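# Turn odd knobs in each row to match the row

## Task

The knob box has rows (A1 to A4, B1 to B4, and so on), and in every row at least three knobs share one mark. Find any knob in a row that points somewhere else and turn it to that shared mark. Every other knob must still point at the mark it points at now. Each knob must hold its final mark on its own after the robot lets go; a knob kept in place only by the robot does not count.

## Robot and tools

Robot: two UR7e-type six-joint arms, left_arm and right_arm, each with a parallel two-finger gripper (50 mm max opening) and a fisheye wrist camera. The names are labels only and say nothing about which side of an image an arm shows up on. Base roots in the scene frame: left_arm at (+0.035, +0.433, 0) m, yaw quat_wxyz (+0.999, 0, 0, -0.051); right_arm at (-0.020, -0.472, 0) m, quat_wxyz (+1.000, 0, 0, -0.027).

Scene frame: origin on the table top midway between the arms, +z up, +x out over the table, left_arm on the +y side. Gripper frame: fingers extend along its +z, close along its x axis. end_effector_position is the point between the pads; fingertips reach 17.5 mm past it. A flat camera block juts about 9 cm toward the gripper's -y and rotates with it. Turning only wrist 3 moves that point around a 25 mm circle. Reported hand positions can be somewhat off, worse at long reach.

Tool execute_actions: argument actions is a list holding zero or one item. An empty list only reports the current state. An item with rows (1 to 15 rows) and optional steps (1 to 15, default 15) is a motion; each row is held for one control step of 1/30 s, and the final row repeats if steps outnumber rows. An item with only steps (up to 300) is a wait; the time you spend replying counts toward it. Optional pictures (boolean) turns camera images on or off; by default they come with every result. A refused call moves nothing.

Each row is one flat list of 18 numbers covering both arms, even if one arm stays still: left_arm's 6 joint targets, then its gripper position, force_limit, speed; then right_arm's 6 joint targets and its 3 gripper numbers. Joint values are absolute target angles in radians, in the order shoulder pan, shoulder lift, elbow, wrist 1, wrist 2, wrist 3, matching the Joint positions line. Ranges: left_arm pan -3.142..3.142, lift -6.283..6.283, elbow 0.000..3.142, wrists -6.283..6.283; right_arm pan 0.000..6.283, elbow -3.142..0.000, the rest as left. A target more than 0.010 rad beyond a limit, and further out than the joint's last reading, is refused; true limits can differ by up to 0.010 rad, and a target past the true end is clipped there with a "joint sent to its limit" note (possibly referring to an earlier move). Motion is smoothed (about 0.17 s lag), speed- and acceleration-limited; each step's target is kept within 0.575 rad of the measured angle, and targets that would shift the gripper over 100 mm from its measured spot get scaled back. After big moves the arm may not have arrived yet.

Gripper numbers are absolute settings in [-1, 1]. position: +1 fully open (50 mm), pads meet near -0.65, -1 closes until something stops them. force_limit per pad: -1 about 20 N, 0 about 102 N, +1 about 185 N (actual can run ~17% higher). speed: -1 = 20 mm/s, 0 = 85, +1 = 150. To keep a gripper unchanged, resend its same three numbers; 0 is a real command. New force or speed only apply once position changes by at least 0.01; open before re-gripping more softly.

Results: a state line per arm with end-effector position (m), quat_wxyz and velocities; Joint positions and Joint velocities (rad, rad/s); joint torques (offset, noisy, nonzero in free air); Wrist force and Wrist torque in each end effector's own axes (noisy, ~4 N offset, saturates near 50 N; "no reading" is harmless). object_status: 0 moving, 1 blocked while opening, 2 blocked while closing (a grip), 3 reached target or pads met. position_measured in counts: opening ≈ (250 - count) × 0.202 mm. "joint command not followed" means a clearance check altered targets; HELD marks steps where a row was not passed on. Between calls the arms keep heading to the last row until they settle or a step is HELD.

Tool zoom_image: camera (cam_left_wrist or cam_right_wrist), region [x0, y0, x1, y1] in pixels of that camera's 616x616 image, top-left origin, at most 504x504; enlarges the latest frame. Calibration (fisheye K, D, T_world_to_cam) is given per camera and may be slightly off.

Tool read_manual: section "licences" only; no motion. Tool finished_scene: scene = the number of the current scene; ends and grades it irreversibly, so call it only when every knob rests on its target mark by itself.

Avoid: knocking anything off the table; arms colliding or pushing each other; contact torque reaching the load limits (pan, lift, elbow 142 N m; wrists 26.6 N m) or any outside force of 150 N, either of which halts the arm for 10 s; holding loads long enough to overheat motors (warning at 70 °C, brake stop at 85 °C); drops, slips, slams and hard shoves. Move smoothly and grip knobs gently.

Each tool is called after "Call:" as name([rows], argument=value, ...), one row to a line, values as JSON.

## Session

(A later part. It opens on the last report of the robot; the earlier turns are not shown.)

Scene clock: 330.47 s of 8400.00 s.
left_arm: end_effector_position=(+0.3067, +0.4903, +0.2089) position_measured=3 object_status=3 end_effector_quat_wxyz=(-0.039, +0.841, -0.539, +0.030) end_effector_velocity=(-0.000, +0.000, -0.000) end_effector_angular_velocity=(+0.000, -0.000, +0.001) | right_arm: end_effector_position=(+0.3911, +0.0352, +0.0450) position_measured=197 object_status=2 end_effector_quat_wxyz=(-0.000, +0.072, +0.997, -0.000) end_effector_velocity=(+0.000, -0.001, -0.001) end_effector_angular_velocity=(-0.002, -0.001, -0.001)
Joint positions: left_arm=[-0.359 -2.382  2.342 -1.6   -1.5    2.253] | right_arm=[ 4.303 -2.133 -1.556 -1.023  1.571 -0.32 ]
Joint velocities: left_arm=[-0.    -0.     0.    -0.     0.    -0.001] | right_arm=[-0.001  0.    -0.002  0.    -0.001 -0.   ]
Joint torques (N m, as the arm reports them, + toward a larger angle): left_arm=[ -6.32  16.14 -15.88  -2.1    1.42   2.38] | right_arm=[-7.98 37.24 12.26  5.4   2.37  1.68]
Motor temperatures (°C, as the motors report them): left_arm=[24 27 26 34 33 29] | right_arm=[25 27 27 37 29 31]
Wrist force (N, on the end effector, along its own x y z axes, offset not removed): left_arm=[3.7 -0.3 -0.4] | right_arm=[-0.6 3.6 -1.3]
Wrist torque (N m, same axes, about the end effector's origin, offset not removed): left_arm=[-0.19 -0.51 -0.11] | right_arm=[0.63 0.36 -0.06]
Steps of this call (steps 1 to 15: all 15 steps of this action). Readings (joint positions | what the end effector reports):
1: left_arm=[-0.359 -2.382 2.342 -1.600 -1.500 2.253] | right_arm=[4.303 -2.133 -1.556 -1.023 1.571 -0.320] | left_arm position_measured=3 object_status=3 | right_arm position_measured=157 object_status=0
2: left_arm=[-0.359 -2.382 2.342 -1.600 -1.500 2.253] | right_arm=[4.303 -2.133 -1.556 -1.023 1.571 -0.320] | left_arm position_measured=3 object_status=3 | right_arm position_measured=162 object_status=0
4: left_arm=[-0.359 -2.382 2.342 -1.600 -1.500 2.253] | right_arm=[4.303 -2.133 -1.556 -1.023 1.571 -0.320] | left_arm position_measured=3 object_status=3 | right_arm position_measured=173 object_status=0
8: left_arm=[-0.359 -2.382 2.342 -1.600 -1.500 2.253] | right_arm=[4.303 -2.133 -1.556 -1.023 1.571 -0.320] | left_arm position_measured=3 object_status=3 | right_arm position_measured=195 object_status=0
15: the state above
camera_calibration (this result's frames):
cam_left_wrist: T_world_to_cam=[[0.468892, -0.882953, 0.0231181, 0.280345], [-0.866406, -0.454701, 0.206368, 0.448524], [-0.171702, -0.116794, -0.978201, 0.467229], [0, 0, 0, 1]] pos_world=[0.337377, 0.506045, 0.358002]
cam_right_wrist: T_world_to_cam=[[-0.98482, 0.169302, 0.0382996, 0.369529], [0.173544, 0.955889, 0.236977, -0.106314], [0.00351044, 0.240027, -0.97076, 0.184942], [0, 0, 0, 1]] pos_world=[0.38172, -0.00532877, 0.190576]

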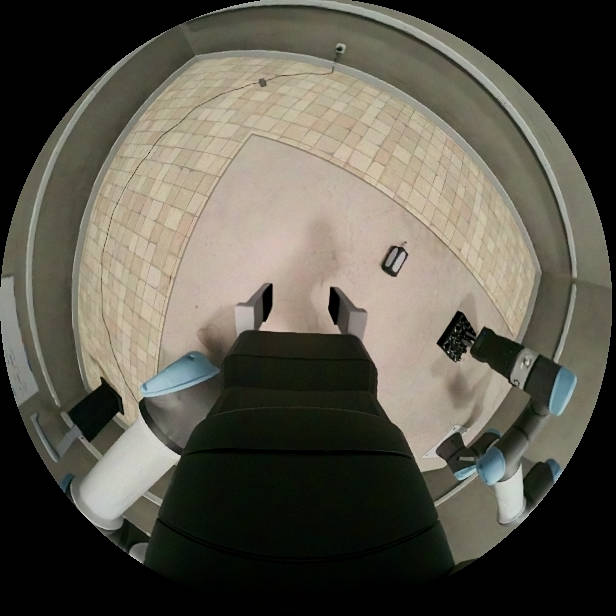

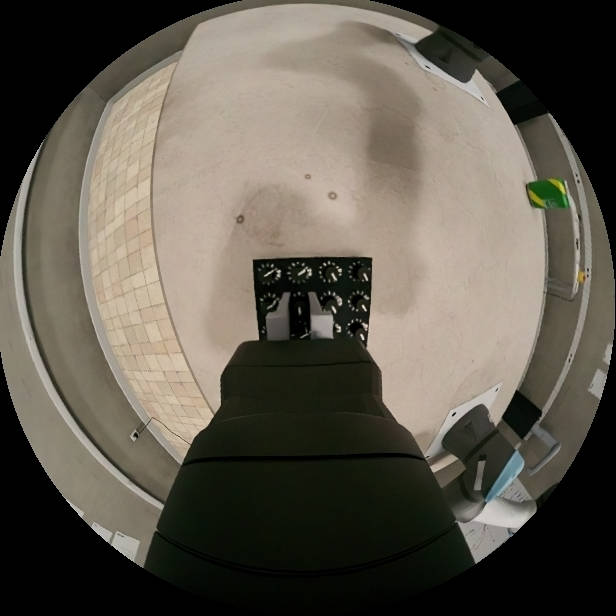

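Call:
execute_actions([
  {"rows": [[-0.359,-2.382,2.342,-1.6,-1.5,2.253,1,-1,0,4.3011,-2.1344,-1.5547,-1.0233,1.5708,-0.273,-1,-0.9,-0.8],[-0.359,-2.382,2.342,-1.6,-1.5,2.253,1,-1,0,4.2994,-2.1355,-1.5529,-1.0241,1.5708,-0.227,-1,-0.9,-0.8],[-0.359,-2.382,2.342,-1.6,-1.5,2.253,1,-1,0,4.2976,-2.1366,-1.5511,-1.0248,1.5708,-0.18,-1,-0.9,-0.8],[-0.359,-2.382,2.342,-1.6,-1.5,2.253,1,-1,0,4.2958,-2.1374,-1.5498,-1.0253,1.5708,-0.133,-1,-0.9,-0.8],[-0.359,-2.382,2.342,-1.6,-1.5,2.253,1,-1,0,4.294,-2.1381,-1.5485,-1.0258,1.5708,-0.087,-1,-0.9,-0.8],[-0.359,-2.382,2.342,-1.6,-1.5,2.253,1,-1,0,4.2922,-2.1388,-1.5473,-1.0263,1.5708,-0.04,-1,-0.9,-0.8],[-0.359,-2.382,2.342,-1.6,-1.5,2.253,1,-1,0,4.2904,-2.1393,-1.5465,-1.0266,1.5708,0.007,-1,-0.9,-0.8],[-0.359,-2.382,2.342,-1.6,-1.5,2.253,1,-1,0,4.2885,-2.1397,-1.5458,-1.0269,1.5708,0.053,-1,-0.9,-0.8],[-0.359,-2.382,2.342,-1.6,-1.5,2.253,1,-1,0,4.2867,-2.1401,-1.5452,-1.0271,1.5708,0.1,-1,-0.9,-0.8],[-0.359,-2.382,2.342,-1.6,-1.5,2.253,1,-1,0,4.2849,-2.1402,-1.545,-1.0272,1.5708,0.147,-1,-0.9,-0.8],[-0.359,-2.382,2.342,-1.6,-1.5,2.253,1,-1,0,4.2831,-2.1403,-1.5448,-1.0273,1.5708,0.193,-1,-0.9,-0.8],[-0.359,-2.382,2.342,-1.6,-1.5,2.253,1,-1,0,4.2813,-2.1403,-1.5448,-1.0273,1.5708,0.24,-1,-0.9,-0.8],[-0.359,-2.382,2.342,-1.6,-1.5,2.253,1,-1,0,4.2796,-2.14,-1.5452,-1.0271,1.5708,0.287,-1,-0.9,-0.8],[-0.359,-2.382,2.342,-1.6,-1.5,2.253,1,-1,0,4.2778,-2.1397,-1.5457,-1.0269,1.5708,0.333,-1,-0.9,-0.8],[-0.359,-2.382,2.342,-1.6,-1.5,2.253,1,-1,0,4.2761,-2.1394,-1.5462,-1.0267,1.5708,0.38,-1,-0.9,-0.8]], "steps": 15},
], pictures=false)

Call:
execute_actions([
  {"rows": [[-0.359,-2.382,2.342,-1.6,-1.5,2.253,1,-1,0,4.2745,-2.1388,-1.5473,-1.0263,1.5708,0.427,-1,-0.9,-0.8],[-0.359,-2.382,2.342,-1.6,-1.5,2.253,1,-1,0,4.2728,-2.1382,-1.5483,-1.0259,1.5708,0.473,-1,-0.9,-0.8],[-0.359,-2.382,2.342,-1.6,-1.5,2.253,1,-1,0,4.2712,-2.1376,-1.5494,-1.0255,1.5708,0.52,-1,-0.9,-0.8],[-0.359,-2.382,2.342,-1.6,-1.5,2.253,1,-1,0,4.2697,-2.1367,-1.551,-1.0248,1.5708,0.567,-1,-0.9,-0.8],[-0.359,-2.382,2.342,-1.6,-1.5,2.253,1,-1,0,4.2682,-2.1357,-1.5525,-1.0242,1.5708,0.613,-1,-0.9,-0.8],[-0.359,-2.382,2.342,-1.6,-1.5,2.253,1,-1,0,4.2667,-2.1348,-1.5541,-1.0235,1.5708,0.66,-1,-0.9,-0.8],[-0.359,-2.382,2.342,-1.6,-1.5,2.253,1,-1,0,4.2653,-2.1335,-1.5562,-1.0227,1.5708,0.707,-1,-0.9,-0.8],[-0.359,-2.382,2.342,-1.6,-1.5,2.253,1,-1,0,4.264,-2.1323,-1.5582,-1.0218,1.5708,0.753,-1,-0.9,-0.8],[-0.359,-2.382,2.342,-1.6,-1.5,2.253,1,-1,0,4.2626,-2.131,-1.5603,-1.021,1.5708,0.8,-1,-0.9,-0.8],[-0.359,-2.382,2.342,-1.6,-1.5,2.253,1,-1,0,4.2614,-2.1295,-1.5629,-1.02,1.5708,0.847,-1,-0.9,-0.8],[-0.359,-2.382,2.342,-1.6,-1.5,2.253,1,-1,0,4.2603,-2.128,-1.5654,-1.0189,1.5708,0.893,-1,-0.9,-0.8],[-0.359,-2.382,2.342,-1.6,-1.5,2.253,1,-1,0,4.2591,-2.1265,-1.568,-1.0179,1.5708,0.94,-1,-0.9,-0.8],[-0.359,-2.382,2.342,-1.6,-1.5,2.253,1,-1,0,4.2581,-2.1247,-1.5709,-1.0167,1.5708,0.987,-1,-0.9,-0.8],[-0.359,-2.382,2.342,-1.6,-1.5,2.253,1,-1,0,4.2572,-2.123,-1.5739,-1.0156,1.5708,1.033,-1,-0.9,-0.8],[-0.359,-2.382,2.342,-1.6,-1.5,2.253,1,-1,0,4.2562,-2.1212,-1.5768,-1.0144,1.5708,1.08,-1,-0.9,-0.8]], "steps": 15},
], pictures=false)

Call:
execute_actions([
  {"rows": [[-0.359,-2.382,2.342,-1.6,-1.5,2.253,1,-1,0,4.2555,-2.1192,-1.5801,-1.0131,1.5708,1.127,-1,-0.9,-0.8],[-0.359,-2.382,2.342,-1.6,-1.5,2.253,1,-1,0,4.2547,-2.1173,-1.5833,-1.0118,1.5708,1.173,-1,-0.9,-0.8],[-0.359,-2.382,2.342,-1.6,-1.5,2.253,1,-1,0,4.254,-2.1153,-1.5866,-1.0105,1.5708,1.22,-1,-0.9,-0.8]], "steps": 15},
])

Call:
zoom_image(camera="cam_right_wrist", region=[230, 210, 380, 360])

Scene clock: 390.07 s of 8400.00 s.
left_arm: end_effector_position=(+0.3067, +0.4903, +0.2089) position_measured=3 object_status=3 end_effector_quat_wxyz=(-0.039, +0.841, -0.539, +0.030) end_effector_velocity=(-0.000, -0.000, -0.000) end_effector_angular_velocity=(-0.001, +0.000, -0.001) | right_arm: end_effector_position=(+0.3913, +0.0346, +0.0450) position_measured=197 object_status=2 end_effector_quat_wxyz=(-0.000, +0.294, +0.956, -0.000) end_effector_velocity=(-0.001, -0.002, +0.000) end_effector_angular_velocity=(+0.000, +0.001, -1.373)
Joint positions: left_arm=[-0.359 -2.382  2.342 -1.6   -1.5    2.253] | right_arm=[ 4.285 -2.139 -1.546 -1.027  1.571  0.115]
Joint velocities: left_arm=[ 0.    -0.001  0.     0.    -0.001  0.001] | right_arm=[-0.052 -0.002  0.004 -0.003  0.001  1.321]
Joint torques (N m, as the arm reports them, + toward a larger angle): left_arm=[ -7.31  15.68 -15.58  -1.96   1.28   2.48] | right_arm=[-8.53 34.42 34.48  0.61  0.13  4.46]
Motor temperatures (°C, as the motors report them): left_arm=[24 27 26 34 33 29] | right_arm=[25 27 27 37 29 31]
Wrist force (N, on the end effector, along its own x y z axes, offset not removed): left_arm=[1.5 -0.8 0.5] | right_arm=[1.1 4.6 -1.3]
Wrist torque (N m, same axes, about the end effector's origin, offset not removed): left_arm=[-0.17 -0.25 -0.01] | right_arm=[0.38 -0.11 -0.09]
Steps of this call (steps 1 to 15: the robot went on to your last target; steps 16 to 90: nothing new was sent; then 56.10 s passed at rest; steps 91 to 105: all 15 steps of this action). Readings (joint positions | what the end effector reports):
91: left_arm=[-0.359 -2.382 2.342 -1.600 -1.500 2.253] | right_arm=[4.303 -2.133 -1.557 -1.023 1.571 -0.320] | left_arm position_measured=3 object_status=3 | right_arm position_measured=197 object_status=2
92: left_arm=[-0.359 -2.382 2.342 -1.600 -1.500 2.253] | right_arm=[4.303 -2.133 -1.557 -1.023 1.571 -0.318] | left_arm position_measured=3 object_status=3 | right_arm position_measured=197 object_status=2
94: left_arm=[-0.359 -2.382 2.342 -1.600 -1.500 2.253] | right_arm=[4.302 -2.134 -1.556 -1.023 1.571 -0.294] | left_arm position_measured=3 object_status=3 | right_arm position_measured=197 object_status=2
98: left_arm=[-0.359 -2.382 2.342 -1.600 -1.500 2.253] | right_arm=[4.297 -2.137 -1.551 -1.025 1.571 -0.178] | left_arm position_measured=3 object_status=3 | right_arm position_measured=197 object_status=2
105: the state above

Scene clock: 390.57 s of 8400.00 s.
left_arm: end_effector_position=(+0.3067, +0.4903, +0.2089) position_measured=3 object_status=3 end_effector_quat_wxyz=(-0.039, +0.841, -0.539, +0.030) end_effector_velocity=(+0.000, +0.000, -0.000) end_effector_angular_velocity=(+0.000, -0.000, -0.000) | right_arm: end_effector_position=(+0.3908, +0.0346, +0.0450) position_measured=198 object_status=2 end_effector_quat_wxyz=(-0.000, +0.610, +0.792, +0.000) end_effector_velocity=(-0.000, -0.000, +0.000) end_effector_angular_velocity=(-0.001, -0.000, -1.405)
Joint positions: left_arm=[-0.359 -2.382  2.342 -1.6   -1.5    2.253] | right_arm=[ 4.262 -2.129 -1.563 -1.02   1.571  0.809]
Joint velocities: left_arm=[ 0.  0. -0.  0.  0.  0.] | right_arm=[-0.036  0.042 -0.07   0.028 -0.001  1.369]
Joint torques (N m, as the arm reports them, + toward a larger angle): left_arm=[ -6.98  14.55 -15.8   -2.07   1.35   2.04] | right_arm=[-6.27 67.58 10.28  5.26 -1.79  4.48]
Motor temperatures (°C, as the motors report them): left_arm=[24 27 26 34 33 29] | right_arm=[25 27 27 37 29 31]
Wrist force (N, on the end effector, along its own x y z axes, offset not removed): left_arm=[2.2 1.1 -0.5] | right_arm=[-2.9 3.3 1.7]
Wrist torque (N m, same axes, about the end effector's origin, offset not removed): left_arm=[0.14 -0.22 -0.12] | right_arm=[0.22 0.39 -0.06]
Steps of this call (steps 1 to 15: all 15 steps of this action). Readings (joint positions | what the end effector reports):
1: left_arm=[-0.359 -2.382 2.342 -1.600 -1.500 2.253] | right_arm=[4.284 -2.140 -1.546 -1.027 1.571 0.161] | left_arm position_measured=3 object_status=3 | right_arm position_measured=197 object_status=2
2: left_arm=[-0.359 -2.382 2.342 -1.600 -1.500 2.253] | right_arm=[4.282 -2.140 -1.546 -1.027 1.571 0.206] | left_arm position_measured=3 object_status=3 | right_arm position_measured=197 object_status=2
4: left_arm=[-0.359 -2.382 2.342 -1.600 -1.500 2.253] | right_arm=[4.278 -2.139 -1.546 -1.027 1.571 0.298] | left_arm position_measured=3 object_status=3 | right_arm position_measured=197 object_status=2
8: left_arm=[-0.359 -2.382 2.342 -1.600 -1.500 2.253] | right_arm=[4.272 -2.137 -1.550 -1.025 1.571 0.483] | left_arm position_measured=3 object_status=3 | right_arm position_measured=197 object_status=2
15: the state above

Scene clock: 391.07 s of 8400.00 s.
left_arm: end_effector_position=(+0.3067, +0.4903, +0.2089) position_measured=3 object_status=3 end_effector_quat_wxyz=(-0.039, +0.841, -0.539, +0.030) end_effector_velocity=(-0.000, -0.000, +0.000) end_effector_angular_velocity=(-0.001, -0.000, +0.002) | right_arm: end_effector_position=(+0.3910, +0.0352, +0.0450) position_measured=198 object_status=2 end_effector_quat_wxyz=(-0.000, +0.757, +0.653, -0.000) end_effector_velocity=(+0.000, -0.000, -0.000) end_effector_angular_velocity=(-0.002, -0.000, -0.104)
Joint positions: left_arm=[-0.359 -2.382  2.342 -1.6   -1.5    2.253] | right_arm=[ 4.254 -2.116 -1.586 -1.011  1.571  1.207]
Joint velocities: left_arm=[ 0.    -0.    -0.     0.    -0.001 -0.002] | right_arm=[-0.001  0.003 -0.006  0.002 -0.001  0.103]
Joint torques (N m, as the arm reports them, + toward a larger angle): left_arm=[ -8.1   15.55 -15.98  -1.95   1.34   2.33] | right_arm=[-7.47 67.34 12.03  5.8  -1.95  1.64]
Motor temperatures (°C, as the motors report them): left_arm=[24 27 26 34 33 29] | right_arm=[25 27 27 37 29 31]
Wrist force (N, on the end effector, along its own x y z axes, offset not removed): left_arm=[0.7 -0.7 1.0] | right_arm=[1.7 2.9 2.7]
Wrist torque (N m, same axes, about the end effector's origin, offset not removed): left_arm=[-0.23 0.05 -0.10] | right_arm=[1.03 -0.64 -0.15]
Steps of this call (steps 1 to 15: all 15 steps of this action). Readings (joint positions | what the end effector reports):
1: left_arm=[-0.359 -2.382 2.342 -1.600 -1.500 2.253] | right_arm=[4.261 -2.128 -1.566 -1.019 1.571 0.856] | left_arm position_measured=3 object_status=3 | right_arm position_measured=198 object_status=2
2: left_arm=[-0.359 -2.382 2.342 -1.600 -1.500 2.253] | right_arm=[4.260 -2.126 -1.568 -1.018 1.571 0.903] | left_arm position_measured=3 object_status=3 | right_arm position_measured=198 object_status=2
4: left_arm=[-0.359 -2.382 2.342 -1.600 -1.500 2.253] | right_arm=[4.258 -2.123 -1.574 -1.016 1.571 0.996] | left_arm position_measured=3 object_status=3 | right_arm position_measured=198 object_status=2
8: left_arm=[-0.359 -2.382 2.342 -1.600 -1.500 2.253] | right_arm=[4.255 -2.118 -1.582 -1.012 1.571 1.138] | left_arm position_measured=3 object_status=3 | right_arm position_measured=198 object_status=2
15: the state above
camera_calibration (this result's frames):
cam_left_wrist: T_world_to_cam=[[0.468892, -0.882953, 0.0231181, 0.280345], [-0.866406, -0.454701, 0.206368, 0.448524], [-0.171701, -0.116794, -0.978201, 0.467229], [0, 0, 0, 1]] pos_world=[0.337377, 0.506045, 0.358002]
cam_right_wrist: T_world_to_cam=[[0.173955, 0.984009, 0.0382866, -0.11235], [0.955062, -0.178057, 0.236964, -0.371956], [0.239992, -0.00465483, -0.970764, 0.10106], [0, 0, 0, 1]] pos_world=[0.350532, 0.0447942, 0.190547]

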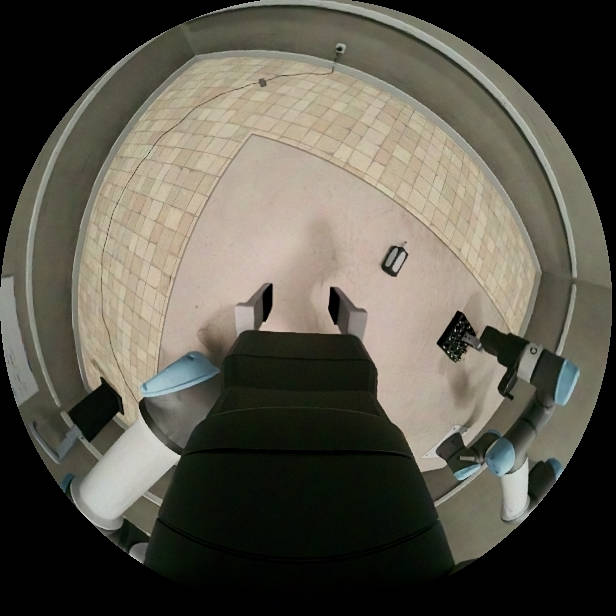

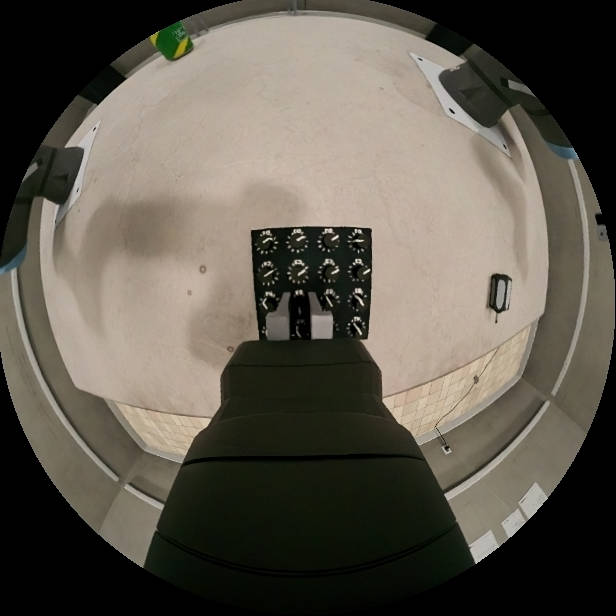

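Region (230, 210, 380, 360) of cam_right_wrist's 616x616 image, scaled by 3.360, with more detail than that image has.

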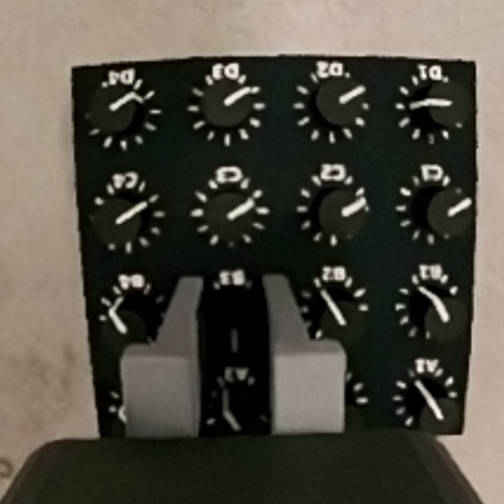

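Call:
execute_actions([
  {"rows": [[-0.359,-2.382,2.342,-1.6,-1.5,2.253,1,-1,0,4.2535,-2.1132,-1.5901,-1.0091,1.5708,1.28,-1,-0.9,-0.8],[-0.359,-2.382,2.342,-1.6,-1.5,2.253,1,-1,0,4.253,-2.111,-1.5937,-1.0077,1.5708,1.335,-1,-0.9,-0.8],[-0.359,-2.382,2.342,-1.6,-1.5,2.253,1,-1,0,4.2525,-2.1089,-1.5972,-1.0063,1.5708,1.39,-1,-0.9,-0.8],[-0.359,-2.382,2.342,-1.6,-1.5,2.253,1,-1,0,4.252,-2.1056,-1.6027,-1.0041,1.5708,1.46,-1,-0.9,-0.8],[-0.359,-2.382,2.342,-1.6,-1.5,2.253,1,-1,0,4.2517,-2.1022,-1.6083,-1.0019,1.5708,1.53,-1,-0.9,-0.8],[-0.359,-2.382,2.342,-1.6,-1.5,2.253,1,-1,0,4.2516,-2.0988,-1.614,-0.9997,1.5708,1.6,-1,-0.9,-0.8],[-0.359,-2.382,2.342,-1.6,-1.5,2.253,1,-1,0,4.2517,-2.0953,-1.6197,-0.9974,1.5708,1.67,-1,-0.9,-0.8],[-0.359,-2.382,2.342,-1.6,-1.5,2.253,1,-1,0,4.252,-2.0918,-1.6255,-0.9951,1.5708,1.74,-1,-0.9,-0.8],[-0.359,-2.382,2.342,-1.6,-1.5,2.253,1,-1,0,4.2525,-2.0883,-1.6313,-0.9929,1.5708,1.81,-1,-0.9,-0.8],[-0.359,-2.382,2.342,-1.6,-1.5,2.253,1,-1,0,4.2532,-2.0848,-1.637,-0.9906,1.5708,1.88,-1,-0.9,-0.8],[-0.359,-2.382,2.342,-1.6,-1.5,2.253,1,-1,0,4.254,-2.0813,-1.6426,-0.9884,1.5708,1.95,-1,-0.9,-0.8],[-0.359,-2.382,2.342,-1.6,-1.5,2.253,1,-1,0,4.255,-2.0779,-1.6482,-0.9863,1.5708,2.02,-1,-0.9,-0.8],[-0.359,-2.382,2.342,-1.6,-1.5,2.253,1,-1,0,4.2562,-2.0745,-1.6537,-0.9842,1.5708,2.09,-1,-0.9,-0.8],[-0.359,-2.382,2.342,-1.6,-1.5,2.253,1,-1,0,4.2576,-2.0713,-1.659,-0.9821,1.5708,2.16,-1,-0.9,-0.8],[-0.359,-2.382,2.342,-1.6,-1.5,2.253,1,-1,0,4.2591,-2.0681,-1.6642,-0.9801,1.5708,2.23,-1,-0.9,-0.8]], "steps": 15},
], pictures=false)

Call:
execute_actions([
  {"rows": [[-0.359,-2.382,2.342,-1.6,-1.5,2.253,1,-1,0,4.2608,-2.065,-1.6692,-0.9782,1.5708,2.3,-1,-0.9,-0.8],[-0.359,-2.382,2.342,-1.6,-1.5,2.253,1,-1,0,4.2626,-2.062,-1.674,-0.9764,1.5708,2.37,-1,-0.9,-0.8],[-0.359,-2.382,2.342,-1.6,-1.5,2.253,1,-1,0,4.2645,-2.0592,-1.6786,-0.9747,1.5708,2.44,-1,-0.9,-0.8],[-0.359,-2.382,2.342,-1.6,-1.5,2.253,1,-1,0,4.2666,-2.0565,-1.6829,-0.973,1.5708,2.51,-1,-0.9,-0.8],[-0.359,-2.382,2.342,-1.6,-1.5,2.253,1,-1,0,4.2688,-2.054,-1.6869,-0.9714,1.5708,2.58,-1,-0.9,-0.8],[-0.359,-2.382,2.342,-1.6,-1.5,2.253,1,-1,0,4.2711,-2.0517,-1.6907,-0.97,1.5708,2.65,-1,-0.9,-0.8],[-0.359,-2.382,2.342,-1.6,-1.5,2.253,1,-1,0,4.2736,-2.0495,-1.6942,-0.9687,1.5708,2.72,-1,-0.9,-0.8],[-0.359,-2.382,2.342,-1.6,-1.5,2.253,1,-1,0,4.2761,-2.0475,-1.6974,-0.9675,1.5708,2.79,-1,-0.9,-0.8],[-0.359,-2.382,2.342,-1.6,-1.5,2.253,1,-1,0,4.2787,-2.0458,-1.7002,-0.9664,1.5708,2.86,-1,-0.9,-0.8],[-0.359,-2.382,2.342,-1.6,-1.5,2.253,1,-1,0,4.2813,-2.0442,-1.7028,-0.9655,1.5708,2.93,-1,-0.9,-0.8],[-0.359,-2.382,2.342,-1.6,-1.5,2.253,1,-1,0,4.2839,-2.0428,-1.705,-0.9647,1.5708,3.0,-1,-0.9,-0.8],[-0.359,-2.382,2.342,-1.6,-1.5,2.253,1,-1,0,4.2866,-2.0416,-1.7068,-0.964,1.5708,3.07,-1,-0.9,-0.8],[-0.359,-2.382,2.342,-1.6,-1.5,2.253,1,-1,0,4.2894,-2.0407,-1.7083,-0.9634,1.5708,3.14,-1,-0.9,-0.8],[-0.359,-2.382,2.342,-1.6,-1.5,2.253,1,-1,0,4.2921,-2.04,-1.7094,-0.963,1.5708,3.21,-1,-0.9,-0.8],[-0.359,-2.382,2.342,-1.6,-1.5,2.253,1,-1,0,4.2948,-2.0395,-1.7101,-0.9627,1.5708,3.28,-1,-0.9,-0.8]], "steps": 15},
], pictures=false)

Call:
execute_actions([
  {"rows": [[-0.359,-2.382,2.342,-1.6,-1.5,2.253,1,-1,0,4.2975,-2.0393,-1.7105,-0.9626,1.5708,3.35,-1,-0.9,-0.8],[-0.359,-2.382,2.342,-1.6,-1.5,2.253,1,-1,0,4.3002,-2.0393,-1.7105,-0.9626,1.5708,3.42,-1,-0.9,-0.8],[-0.359,-2.382,2.342,-1.6,-1.5,2.253,1,-1,0,4.3029,-2.0395,-1.7101,-0.9627,1.5708,3.49,-1,-0.9,-0.8],[-0.359,-2.382,2.342,-1.6,-1.5,2.253,1,-1,0,4.3054,-2.04,-1.7094,-0.963,1.5708,3.56,-1,-0.9,-0.8],[-0.359,-2.382,2.342,-1.6,-1.5,2.253,1,-1,0,4.3079,-2.0407,-1.7083,-0.9634,1.5708,3.63,-1,-0.9,-0.8],[-0.359,-2.382,2.342,-1.6,-1.5,2.253,1,-1,0,4.3103,-2.0416,-1.7068,-0.964,1.5708,3.7,-1,-0.9,-0.8],[-0.359,-2.382,2.342,-1.6,-1.5,2.253,1,-1,0,4.3127,-2.0428,-1.7049,-0.9647,1.5708,3.77,-1,-0.9,-0.8],[-0.359,-2.382,2.342,-1.6,-1.5,2.253,1,-1,0,4.3149,-2.0442,-1.7027,-0.9655,1.5708,3.83,-1,-0.9,-0.8],[-0.359,-2.382,2.342,-1.6,-1.5,2.253,1,-1,0,4.317,-2.0458,-1.7002,-0.9665,1.5708,3.88,-1,-0.9,-0.8]], "steps": 15},
], pictures=false)

Call:
execute_actions([
  {"steps": 13},
])

Call:
zoom_image(camera="cam_right_wrist", region=[220, 210, 370, 360])

Scene clock: 472.07 s of 8400.00 s.
left_arm: end_effector_position=(+0.3067, +0.4903, +0.2089) position_measured=3 object_status=3 end_effector_quat_wxyz=(-0.039, +0.841, -0.539, +0.030) end_effector_velocity=(+0.000, -0.000, +0.000) end_effector_angular_velocity=(-0.000, -0.001, +0.000) | right_arm: end_effector_position=(+0.3904, +0.0352, +0.0450) position_measured=197 object_status=2 end_effector_quat_wxyz=(+0.000, +0.919, +0.394, +0.000) end_effector_velocity=(-0.002, +0.001, -0.001) end_effector_angular_velocity=(-0.002, -0.000, -1.927)
Joint positions: left_arm=[-0.359 -2.382  2.342 -1.6   -1.5    2.253] | right_arm=[ 4.254 -2.085 -1.636 -0.991  1.571  1.819]
Joint velocities: left_arm=[-0.    -0.    -0.    -0.     0.    -0.001] | right_arm=[ 0.022  0.096 -0.158  0.061 -0.001  1.95 ]
Joint torques (N m, as the arm reports them, + toward a larger angle): left_arm=[ -6.29  15.79 -15.31  -1.82   1.18   2.27] | right_arm=[13.67 66.77 11.78  6.14 -1.15  6.06]
Motor temperatures (°C, as the motors report them): left_arm=[24 27 26 34 33 29] | right_arm=[25 28 27 37 29 31]
Wrist force (N, on the end effector, along its own x y z axes, offset not removed): left_arm=[3.1 0.4 0.1] | right_arm=[-3.7 4.9 -0.4]
Wrist torque (N m, same axes, about the end effector's origin, offset not removed): left_arm=[-0.01 -0.56 -0.11] | right_arm=[0.45 0.55 0.20]
Steps of this call (steps 1 to 30: the robot went on to your last target; steps 31 to 100: nothing new was sent; then 77.17 s passed at rest; steps 101 to 115: all 15 steps of this action). Readings (joint positions | what the end effector reports):
101: left_arm=[-0.359 -2.382 2.342 -1.600 -1.500 2.253] | right_arm=[4.254 -2.115 -1.587 -1.010 1.571 1.220] | left_arm position_measured=3 object_status=3 | right_arm position_measured=198 object_status=2
102: left_arm=[-0.359 -2.382 2.342 -1.600 -1.500 2.253] | right_arm=[4.254 -2.115 -1.587 -1.010 1.571 1.222] | left_arm position_measured=3 object_status=3 | right_arm position_measured=198 object_status=2
104: left_arm=[-0.359 -2.382 2.342 -1.600 -1.500 2.253] | right_arm=[4.254 -2.114 -1.589 -1.010 1.571 1.250] | left_arm position_measured=3 object_status=3 | right_arm position_measured=198 object_status=2
108: left_arm=[-0.359 -2.382 2.342 -1.600 -1.500 2.253] | right_arm=[4.253 -2.107 -1.601 -1.005 1.571 1.398] | left_arm position_measured=3 object_status=3 | right_arm position_measured=197 object_status=2
115: the state above

Scene clock: 472.57 s of 8400.00 s.
left_arm: end_effector_position=(+0.3067, +0.4903, +0.2089) position_measured=3 object_status=3 end_effector_quat_wxyz=(-0.039, +0.841, -0.539, +0.030) end_effector_velocity=(-0.000, -0.000, -0.000) end_effector_angular_velocity=(+0.001, +0.001, -0.002) | right_arm: end_effector_position=(+0.3906, +0.0362, +0.0450) position_measured=198 object_status=2 end_effector_quat_wxyz=(+0.000, +0.995, -0.100, +0.000) end_effector_velocity=(+0.001, +0.002, +0.001) end_effector_angular_velocity=(+0.001, +0.000, -1.975)
Joint positions: left_arm=[-0.359 -2.382  2.342 -1.6   -1.5    2.253] | right_arm=[ 4.281 -2.046 -1.7   -0.967  1.571  2.856]
Joint velocities: left_arm=[-0.001 -0.     0.001 -0.     0.     0.001] | right_arm=[ 0.077  0.044 -0.069  0.026  0.001  2.052]
Joint torques (N m, as the arm reports them, + toward a larger angle): left_arm=[ -6.66  15.85 -16.1   -2.     1.17   2.51] | right_arm=[10.35 62.42 12.14  5.76  0.21  6.1 ]
Motor temperatures (°C, as the motors report them): left_arm=[24 27 26 34 33 29] | right_arm=[25 28 27 37 29 31]
Wrist force (N, on the end effector, along its own x y z axes, offset not removed): left_arm=[1.3 0.3 -1.3] | right_arm=[-1.8 1.4 0.3]
Wrist torque (N m, same axes, about the end effector's origin, offset not removed): left_arm=[-0.06 -0.17 -0.10] | right_arm=[0.11 0.34 0.09]
Steps of this call (steps 1 to 15: all 15 steps of this action). Readings (joint positions | what the end effector reports):
1: left_arm=[-0.359 -2.382 2.342 -1.600 -1.500 2.253] | right_arm=[4.255 -2.082 -1.641 -0.989 1.571 1.886] | left_arm position_measured=3 object_status=3 | right_arm position_measured=197 object_status=2
2: left_arm=[-0.359 -2.382 2.342 -1.600 -1.500 2.253] | right_arm=[4.256 -2.079 -1.646 -0.987 1.571 1.953] | left_arm position_measured=3 object_status=3 | right_arm position_measured=197 object_status=2
4: left_arm=[-0.359 -2.382 2.342 -1.600 -1.500 2.253] | right_arm=[4.258 -2.073 -1.657 -0.983 1.571 2.090] | left_arm position_measured=3 object_status=3 | right_arm position_measured=198 object_status=2
8: left_arm=[-0.359 -2.382 2.342 -1.600 -1.500 2.253] | right_arm=[4.265 -2.061 -1.676 -0.976 1.571 2.367] | left_arm position_measured=3 object_status=3 | right_arm position_measured=198 object_status=2
15: the state above

Scene clock: 473.07 s of 8400.00 s.
left_arm: end_effector_position=(+0.3067, +0.4903, +0.2089) position_measured=3 object_status=3 end_effector_quat_wxyz=(-0.039, +0.841, -0.539, +0.030) end_effector_velocity=(+0.000, +0.000, +0.000) end_effector_angular_velocity=(+0.001, -0.001, -0.001) | right_arm: end_effector_position=(+0.3914, +0.0356, +0.0450) position_measured=197 object_status=2 end_effector_quat_wxyz=(+0.000, +0.853, -0.522, +0.000) end_effector_velocity=(-0.001, -0.002, +0.002) end_effector_angular_velocity=(+0.002, -0.002, -0.692)
Joint positions: left_arm=[-0.359 -2.382  2.342 -1.6   -1.5    2.253] | right_arm=[ 4.314 -2.045 -1.702 -0.966  1.571  3.788]
Joint velocities: left_arm=[-0.001 -0.001 -0.     0.     0.001 -0.   ] | right_arm=[ 0.022 -0.007  0.015 -0.005 -0.001  0.714]
Joint torques (N m, as the arm reports them, + toward a larger angle): left_arm=[ -7.16  15.25 -16.84  -2.1    1.3    2.61] | right_arm=[11.14 31.61 34.56  0.83  1.66  1.85]
Motor temperatures (°C, as the motors report them): left_arm=[24 27 26 34 33 29] | right_arm=[25 28 27 37 29 31]
Wrist force (N, on the end effector, along its own x y z axes, offset not removed): left_arm=[2.6 -1.3 0.9] | right_arm=[-4.3 -3.0 -2.2]
Wrist torque (N m, same axes, about the end effector's origin, offset not removed): left_arm=[-0.25 -0.27 -0.18] | right_arm=[-0.36 0.54 0.10]
Steps of this call (steps 1 to 15: all 15 steps of this action). Readings (joint positions | what the end effector reports):
1: left_arm=[-0.359 -2.382 2.342 -1.600 -1.500 2.253] | right_arm=[4.284 -2.045 -1.702 -0.966 1.571 2.926] | left_arm position_measured=3 object_status=3 | right_arm position_measured=198 object_status=2
2: left_arm=[-0.359 -2.382 2.342 -1.600 -1.500 2.253] | right_arm=[4.286 -2.044 -1.704 -0.965 1.571 2.996] | left_arm position_measured=3 object_status=3 | right_arm position_measured=198 object_status=2
4: left_arm=[-0.359 -2.382 2.342 -1.600 -1.500 2.253] | right_arm=[4.291 -2.042 -1.706 -0.964 1.571 3.136] | left_arm position_measured=3 object_status=3 | right_arm position_measured=198 object_status=2
8: left_arm=[-0.359 -2.382 2.342 -1.600 -1.500 2.253] | right_arm=[4.302 -2.041 -1.708 -0.964 1.571 3.416] | left_arm position_measured=3 object_status=3 | right_arm position_measured=197 object_status=2
15: the state above

Scene clock: 473.50 s of 8400.00 s.
left_arm: end_effector_position=(+0.3067, +0.4903, +0.2089) position_measured=3 object_status=3 end_effector_quat_wxyz=(-0.039, +0.841, -0.539, +0.030) end_effector_velocity=(+0.000, +0.000, -0.000) end_effector_angular_velocity=(+0.001, -0.000, +0.000) | right_arm: end_effector_position=(+0.3911, +0.0352, +0.0450) position_measured=197 object_status=2 end_effector_quat_wxyz=(+0.000, +0.830, -0.558, +0.000) end_effector_velocity=(-0.001, -0.000, -0.000) end_effector_angular_velocity=(-0.001, +0.000, -0.023)
Joint positions: left_arm=[-0.359 -2.382  2.342 -1.6   -1.5    2.253] | right_arm=[ 4.317 -2.046 -1.7   -0.966  1.571  3.877]
Joint velocities: left_arm=[ 0.001 -0.     0.     0.     0.001  0.   ] | right_arm=[ 0.002 -0.     0.    -0.001 -0.     0.024]
Joint torques (N m, as the arm reports them, + toward a larger angle): left_arm=[ -6.61  14.67 -15.63  -2.31   1.3    2.4 ] | right_arm=[10.04 31.73 34.49  0.91  2.68  1.86]
Motor temperatures (°C, as the motors report them): left_arm=[24 27 26 34 33 29] | right_arm=[25 28 27 37 29 31]
Wrist force (N, on the end effector, along its own x y z axes, offset not removed): left_arm=[1.8 1.6 -0.5] | right_arm=[-2.2 0.1 0.7]
Wrist torque (N m, same axes, about the end effector's origin, offset not removed): left_arm=[0.33 -0.16 -0.01] | right_arm=[0.14 0.17 0.23]
Steps of this call (steps 1 to 13: the robot went on to your last target). Readings (joint positions | what the end effector reports):
1: left_arm=[-0.359 -2.382 2.342 -1.600 -1.500 2.253] | right_arm=[4.315 -2.045 -1.702 -0.966 1.571 3.809] | left_arm position_measured=3 object_status=3 | right_arm position_measured=197 object_status=2
2: left_arm=[-0.359 -2.382 2.342 -1.600 -1.500 2.253] | right_arm=[4.315 -2.045 -1.701 -0.966 1.571 3.825] | left_arm position_measured=3 object_status=3 | right_arm position_measured=197 object_status=2
4: left_arm=[-0.359 -2.382 2.342 -1.600 -1.500 2.253] | right_arm=[4.316 -2.045 -1.701 -0.966 1.571 3.848] | left_arm position_measured=3 object_status=3 | right_arm position_measured=197 object_status=2
8: left_arm=[-0.359 -2.382 2.342 -1.600 -1.500 2.253] | right_arm=[4.317 -2.046 -1.700 -0.966 1.571 3.869] | left_arm position_measured=3 object_status=3 | right_arm position_measured=197 object_status=2
13: the state above
camera_calibration (this result's frames):
cam_left_wrist: T_world_to_cam=[[0.468892, -0.882953, 0.0231182, 0.280345], [-0.866406, -0.454701, 0.206368, 0.448524], [-0.171701, -0.116794, -0.978201, 0.467229], [0, 0, 0, 1]] pos_world=[0.337377, 0.506045, 0.358002]
cam_right_wrist: T_world_to_cam=[[0.351246, -0.935496, 0.0383816, -0.11415], [-0.912665, -0.332949, 0.23704, 0.36393], [-0.208971, -0.118289, -0.970741, 0.280597], [0, 0, 0, 1]] pos_world=[0.430877, 0.0475744, 0.190502]

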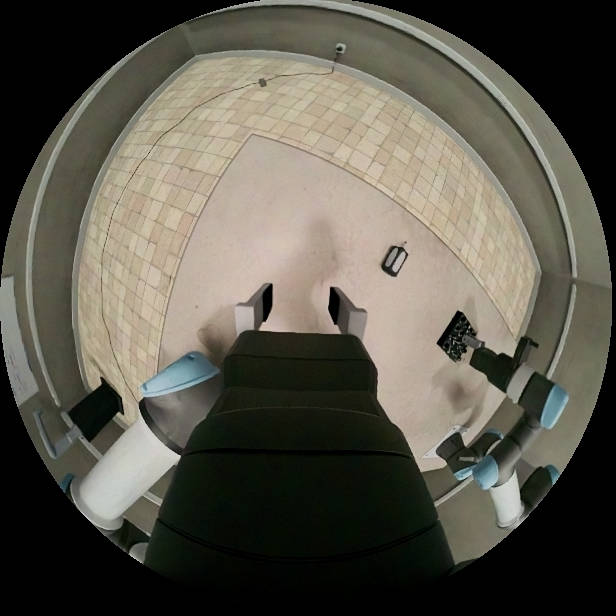

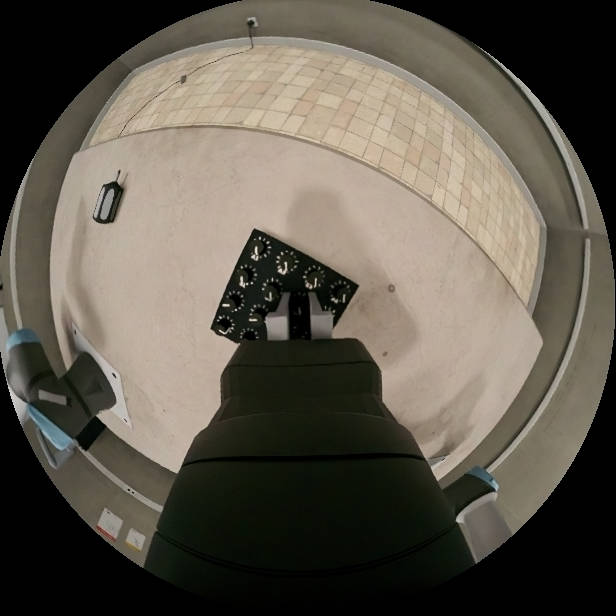

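Region (220, 210, 370, 360) of cam_right_wrist's 616x616 image, scaled by 3.360, with more detail than that image has.

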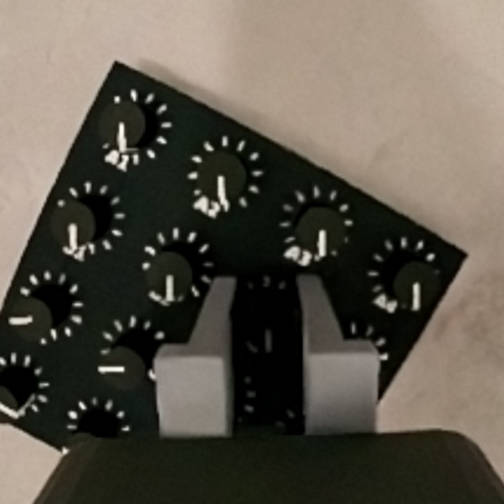

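Call:
execute_actions([
  {"rows": [[-0.359,-2.382,2.342,-1.6,-1.5,2.253,1,-1,0,4.317,-2.0458,-1.7002,-0.9665,1.5708,3.88,-0.15,-0.9,-0.5],[-0.359,-2.382,2.342,-1.6,-1.5,2.253,1,-1,0,4.317,-2.0458,-1.7002,-0.9665,1.5708,3.88,-0.15,-0.9,-0.5],[-0.359,-2.382,2.342,-1.6,-1.5,2.253,1,-1,0,4.317,-2.0458,-1.7002,-0.9665,1.5708,3.88,-0.15,-0.9,-0.5],[-0.359,-2.382,2.342,-1.6,-1.5,2.253,1,-1,0,4.317,-2.0458,-1.7002,-0.9665,1.5708,3.88,-0.15,-0.9,-0.5],[-0.359,-2.382,2.342,-1.6,-1.5,2.253,1,-1,0,4.317,-2.0458,-1.7002,-0.9665,1.5708,3.88,-0.15,-0.9,-0.5],[-0.359,-2.382,2.342,-1.6,-1.5,2.253,1,-1,0,4.317,-2.034,-1.6913,-0.9872,1.5708,3.88,-0.15,-0.9,-0.5],[-0.359,-2.382,2.342,-1.6,-1.5,2.253,1,-1,0,4.317,-2.0223,-1.6823,-1.0078,1.5708,3.88,-0.15,-0.9,-0.5]], "steps": 15},
], pictures=false)

Call:
execute_actions([
  {"rows": [[-0.359,-2.382,2.342,-1.6,-1.5,2.253,1,-1,0,4.3283,-2.0299,-1.6717,-1.0108,1.5708,3.944,-0.15,-0.9,-0.5],[-0.359,-2.382,2.342,-1.6,-1.5,2.253,1,-1,0,4.3395,-2.0375,-1.661,-1.0139,1.5708,4.007,-0.15,-0.9,-0.5],[-0.359,-2.382,2.342,-1.6,-1.5,2.253,1,-1,0,4.3508,-2.0451,-1.6504,-1.0169,1.5708,4.071,-0.03,-0.9,-0.5],[-0.359,-2.382,2.342,-1.6,-1.5,2.253,1,-1,0,4.362,-2.0527,-1.6397,-1.02,1.5708,4.135,-0.03,-0.9,-0.5],[-0.359,-2.382,2.342,-1.6,-1.5,2.253,1,-1,0,4.3733,-2.0603,-1.6291,-1.023,1.5708,4.199,-0.03,-0.9,-0.5],[-0.359,-2.382,2.342,-1.6,-1.5,2.253,1,-1,0,4.3845,-2.0679,-1.6185,-1.026,1.5708,4.262,-0.03,-0.9,-0.5],[-0.359,-2.382,2.342,-1.6,-1.5,2.253,1,-1,0,4.3958,-2.0755,-1.6078,-1.0291,1.5708,4.326,-0.03,-0.9,-0.5],[-0.359,-2.382,2.342,-1.6,-1.5,2.253,1,-1,0,4.407,-2.0831,-1.5972,-1.0321,1.5708,4.39,-0.03,-0.9,-0.5],[-0.359,-2.382,2.342,-1.6,-1.5,2.253,1,-1,0,4.4183,-2.0907,-1.5865,-1.0352,1.5708,4.453,-0.03,-0.9,-0.5],[-0.359,-2.382,2.342,-1.6,-1.5,2.253,1,-1,0,4.4295,-2.0983,-1.5759,-1.0382,1.5708,4.517,-0.03,-0.9,-0.5]], "steps": 15},
], pictures=false)

Call:
execute_actions([
  {"steps": 16},
])

Call:
zoom_image(camera="cam_right_wrist", region=[265, 190, 415, 340])

Call:
zoom_image(camera="cam_right_wrist", region=[275, 280, 325, 330])

Scene clock: 534.43 s of 8400.00 s.
left_arm: end_effector_position=(+0.3067, +0.4903, +0.2089) position_measured=3 object_status=3 end_effector_quat_wxyz=(-0.039, +0.841, -0.539, +0.030) end_effector_velocity=(+0.000, -0.000, +0.000) end_effector_angular_velocity=(-0.001, -0.000, -0.002) | right_arm: end_effector_position=(+0.3911, +0.0353, +0.0603) position_measured=175 object_status=3 end_effector_quat_wxyz=(-0.000, +0.829, -0.560, -0.000) end_effector_velocity=(-0.001, -0.000, +0.021) end_effector_angular_velocity=(+0.001, +0.001, +0.001)
Joint positions: left_arm=[-0.359 -2.382  2.342 -1.6   -1.5    2.253] | right_arm=[ 4.317 -2.026 -1.685 -1.002  1.571  3.88 ]
Joint velocities: left_arm=[-0.001 -0.    -0.     0.    -0.     0.001] | right_arm=[ 0.001  0.028  0.019 -0.047  0.001 -0.   ]
Joint torques (N m, as the arm reports them, + toward a larger angle): left_arm=[ -6.69  15.03 -15.63  -2.1    0.89   2.41] | right_arm=[ 9.78 61.67 36.68  1.76  2.06  1.47]
Motor temperatures (°C, as the motors report them): left_arm=[24 27 26 34 33 29] | right_arm=[25 28 27 37 29 31]
Wrist force (N, on the end effector, along its own x y z axes, offset not removed): left_arm=[2.7 0.6 -0.2] | right_arm=[0.4 0.7 -1.4]
Wrist torque (N m, same axes, about the end effector's origin, offset not removed): left_arm=[-0.08 -0.37 -0.02] | right_arm=[0.02 0.04 0.03]
Steps of this call (steps 1 to 30: the robot went on to your last target; steps 31 to 100: nothing new was sent; then 57.10 s passed at rest; steps 101 to 115: all 15 steps of this action). Readings (joint positions | what the end effector reports):
101: left_arm=[-0.359 -2.382 2.342 -1.600 -1.500 2.253] | right_arm=[4.317 -2.046 -1.700 -0.967 1.571 3.880] | left_arm position_measured=3 object_status=3 | right_arm position_measured=197 object_status=0
102: left_arm=[-0.359 -2.382 2.342 -1.600 -1.500 2.253] | right_arm=[4.317 -2.046 -1.700 -0.967 1.571 3.880] | left_arm position_measured=3 object_status=3 | right_arm position_measured=189 object_status=0
104: left_arm=[-0.359 -2.382 2.342 -1.600 -1.500 2.253] | right_arm=[4.317 -2.046 -1.700 -0.967 1.571 3.880] | left_arm position_measured=3 object_status=3 | right_arm position_measured=175 object_status=0
108: left_arm=[-0.359 -2.382 2.342 -1.600 -1.500 2.253] | right_arm=[4.317 -2.043 -1.698 -0.972 1.571 3.880] | left_arm position_measured=3 object_status=3 | right_arm position_measured=175 object_status=0
115: the state above

Scene clock: 534.93 s of 8400.00 s.
left_arm: end_effector_position=(+0.3067, +0.4903, +0.2089) position_measured=3 object_status=3 end_effector_quat_wxyz=(-0.039, +0.841, -0.539, +0.030) end_effector_velocity=(+0.000, -0.000, +0.000) end_effector_angular_velocity=(-0.000, -0.000, -0.003) | right_arm: end_effector_position=(+0.3537, +0.0874, +0.0587) position_measured=157 object_status=3 end_effector_quat_wxyz=(+0.000, +0.690, -0.724, +0.000) end_effector_velocity=(-0.061, +0.065, -0.006) end_effector_angular_velocity=(+0.000, -0.000, -0.708)
Joint positions: left_arm=[-0.359 -2.382  2.342 -1.6   -1.5    2.253] | right_arm=[ 4.413 -2.087 -1.592 -1.034  1.571  4.408]
Joint velocities: left_arm=[-0.001  0.    -0.     0.    -0.     0.003] | right_arm=[ 0.132 -0.087  0.122 -0.035 -0.     0.84 ]
Joint torques (N m, as the arm reports them, + toward a larger angle): left_arm=[ -6.    14.71 -16.5   -1.97   0.92   2.38] | right_arm=[ 7.28 37.81 36.78  1.37  1.84  1.79]
Motor temperatures (°C, as the motors report them): left_arm=[24 27 26 34 33 29] | right_arm=[25 28 27 37 29 31]
Wrist force (N, on the end effector, along its own x y z axes, offset not removed): left_arm=[3.4 0.9 0.8] | right_arm=[-3.1 3.7 -1.1]
Wrist torque (N m, same axes, about the end effector's origin, offset not removed): left_arm=[0.11 -0.46 -0.13] | right_arm=[0.55 0.45 -0.21]
Steps of this call (steps 1 to 15: all 15 steps of this action). Readings (joint positions | what the end effector reports):
1: left_arm=[-0.359 -2.382 2.342 -1.600 -1.500 2.253] | right_arm=[4.317 -2.025 -1.684 -1.003 1.571 3.880] | left_arm position_measured=3 object_status=3 | right_arm position_measured=175 object_status=3
2: left_arm=[-0.359 -2.382 2.342 -1.600 -1.500 2.253] | right_arm=[4.318 -2.025 -1.683 -1.004 1.571 3.882] | left_arm position_measured=3 object_status=3 | right_arm position_measured=175 object_status=3
4: left_arm=[-0.359 -2.382 2.342 -1.600 -1.500 2.253] | right_arm=[4.325 -2.028 -1.676 -1.008 1.571 3.912] | left_arm position_measured=3 object_status=3 | right_arm position_measured=167 object_status=0
8: left_arm=[-0.359 -2.382 2.342 -1.600 -1.500 2.253] | right_arm=[4.354 -2.048 -1.647 -1.017 1.571 4.065] | left_arm position_measured=3 object_status=3 | right_arm position_measured=157 object_status=0
15: the state above

Scene clock: 535.47 s of 8400.00 s.
left_arm: end_effector_position=(+0.3067, +0.4903, +0.2089) position_measured=3 object_status=3 end_effector_quat_wxyz=(-0.039, +0.841, -0.539, +0.030) end_effector_velocity=(+0.000, +0.000, +0.000) end_effector_angular_velocity=(+0.001, +0.000, +0.002) | right_arm: end_effector_position=(+0.3459, +0.0954, +0.0580) position_measured=157 object_status=3 end_effector_quat_wxyz=(+0.000, +0.656, -0.755, -0.000) end_effector_velocity=(-0.000, +0.002, +0.002) end_effector_angular_velocity=(+0.005, -0.002, -0.012)
Joint positions: left_arm=[-0.359 -2.382  2.342 -1.6   -1.5    2.253] | right_arm=[ 4.429 -2.098 -1.576 -1.038  1.571  4.515]
Joint velocities: left_arm=[ 0.001  0.001 -0.    -0.     0.    -0.001] | right_arm=[ 0.001  0.001  0.003  0.001 -0.     0.013]
Joint torques (N m, as the arm reports them, + toward a larger angle): left_arm=[ -6.47  14.54 -16.3   -2.24   0.91   2.24] | right_arm=[ 8.39 37.54 36.27  1.53  1.36  1.69]
Motor temperatures (°C, as the motors report them): left_arm=[24 27 26 34 33 29] | right_arm=[25 28 27 37 29 31]
Wrist force (N, on the end effector, along its own x y z axes, offset not removed): left_arm=[1.8 -0.1 -1.2] | right_arm=[-3.2 2.3 2.8]
Wrist torque (N m, same axes, about the end effector's origin, offset not removed): left_arm=[-0.20 -0.20 -0.07] | right_arm=[0.44 0.62 0.05]
Steps of this call (steps 1 to 16: the robot went on to your last target). Readings (joint positions | what the end effector reports):
1: left_arm=[-0.359 -2.382 2.342 -1.600 -1.500 2.253] | right_arm=[4.417 -2.090 -1.588 -1.035 1.571 4.433] | left_arm position_measured=3 object_status=3 | right_arm position_measured=157 object_status=3
2: left_arm=[-0.359 -2.382 2.342 -1.600 -1.500 2.253] | right_arm=[4.420 -2.092 -1.585 -1.036 1.571 4.452] | left_arm position_measured=3 object_status=3 | right_arm position_measured=157 object_status=3
4: left_arm=[-0.359 -2.382 2.342 -1.600 -1.500 2.253] | right_arm=[4.424 -2.094 -1.581 -1.037 1.571 4.479] | left_arm position_measured=3 object_status=3 | right_arm position_measured=157 object_status=3
8: left_arm=[-0.359 -2.382 2.342 -1.600 -1.500 2.253] | right_arm=[4.427 -2.097 -1.578 -1.038 1.571 4.504] | left_arm position_measured=3 object_status=3 | right_arm position_measured=157 object_status=3
16: the state above
camera_calibration (this result's frames):
cam_left_wrist: T_world_to_cam=[[0.468892, -0.882953, 0.023118, 0.280345], [-0.866406, -0.454701, 0.206368, 0.448524], [-0.171702, -0.116794, -0.978201, 0.467229], [0, 0, 0, 1]] pos_world=[0.337377, 0.506045, 0.358002]
cam_right_wrist: T_world_to_cam=[[-0.165994, -0.985382, 0.0383061, 0.141228], [-0.956461, 0.170335, 0.236998, 0.306802], [-0.240059, 0.00270206, -0.970755, 0.290135], [0, 0, 0, 1]] pos_world=[0.386537, 0.0861205, 0.203529]

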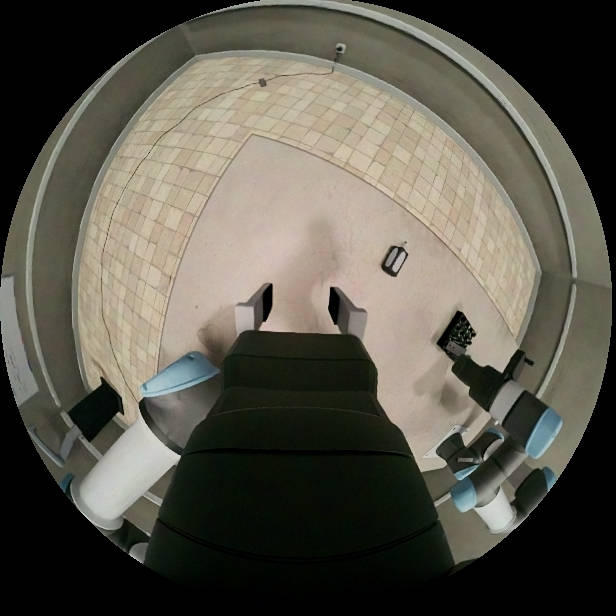

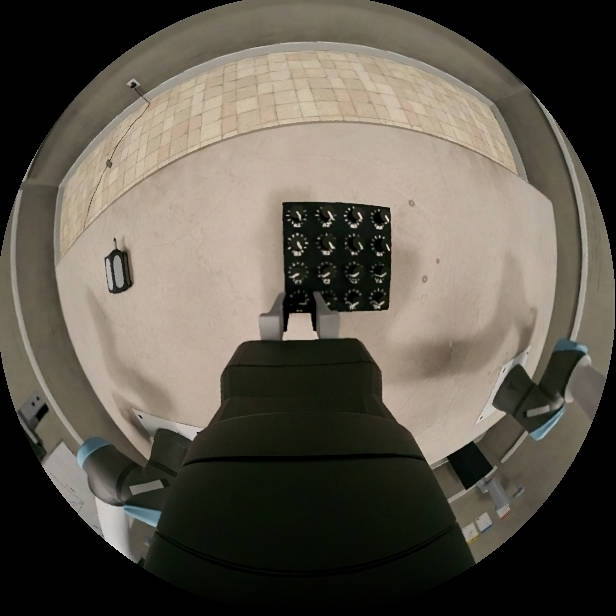

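Region (265, 190, 415, 340) of cam_right_wrist's 616x616 image, scaled by 3.360, with more detail than that image has.

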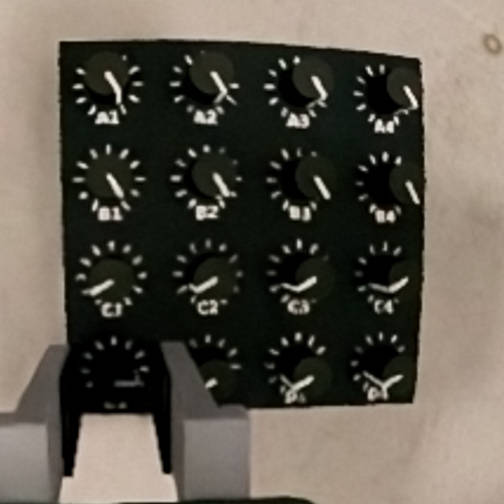

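Region (275, 280, 325, 330) of cam_right_wrist's 616x616 image, scaled by 10.080, with more detail than that image has.

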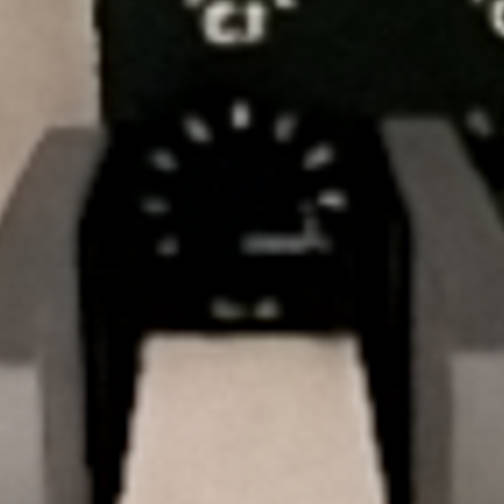

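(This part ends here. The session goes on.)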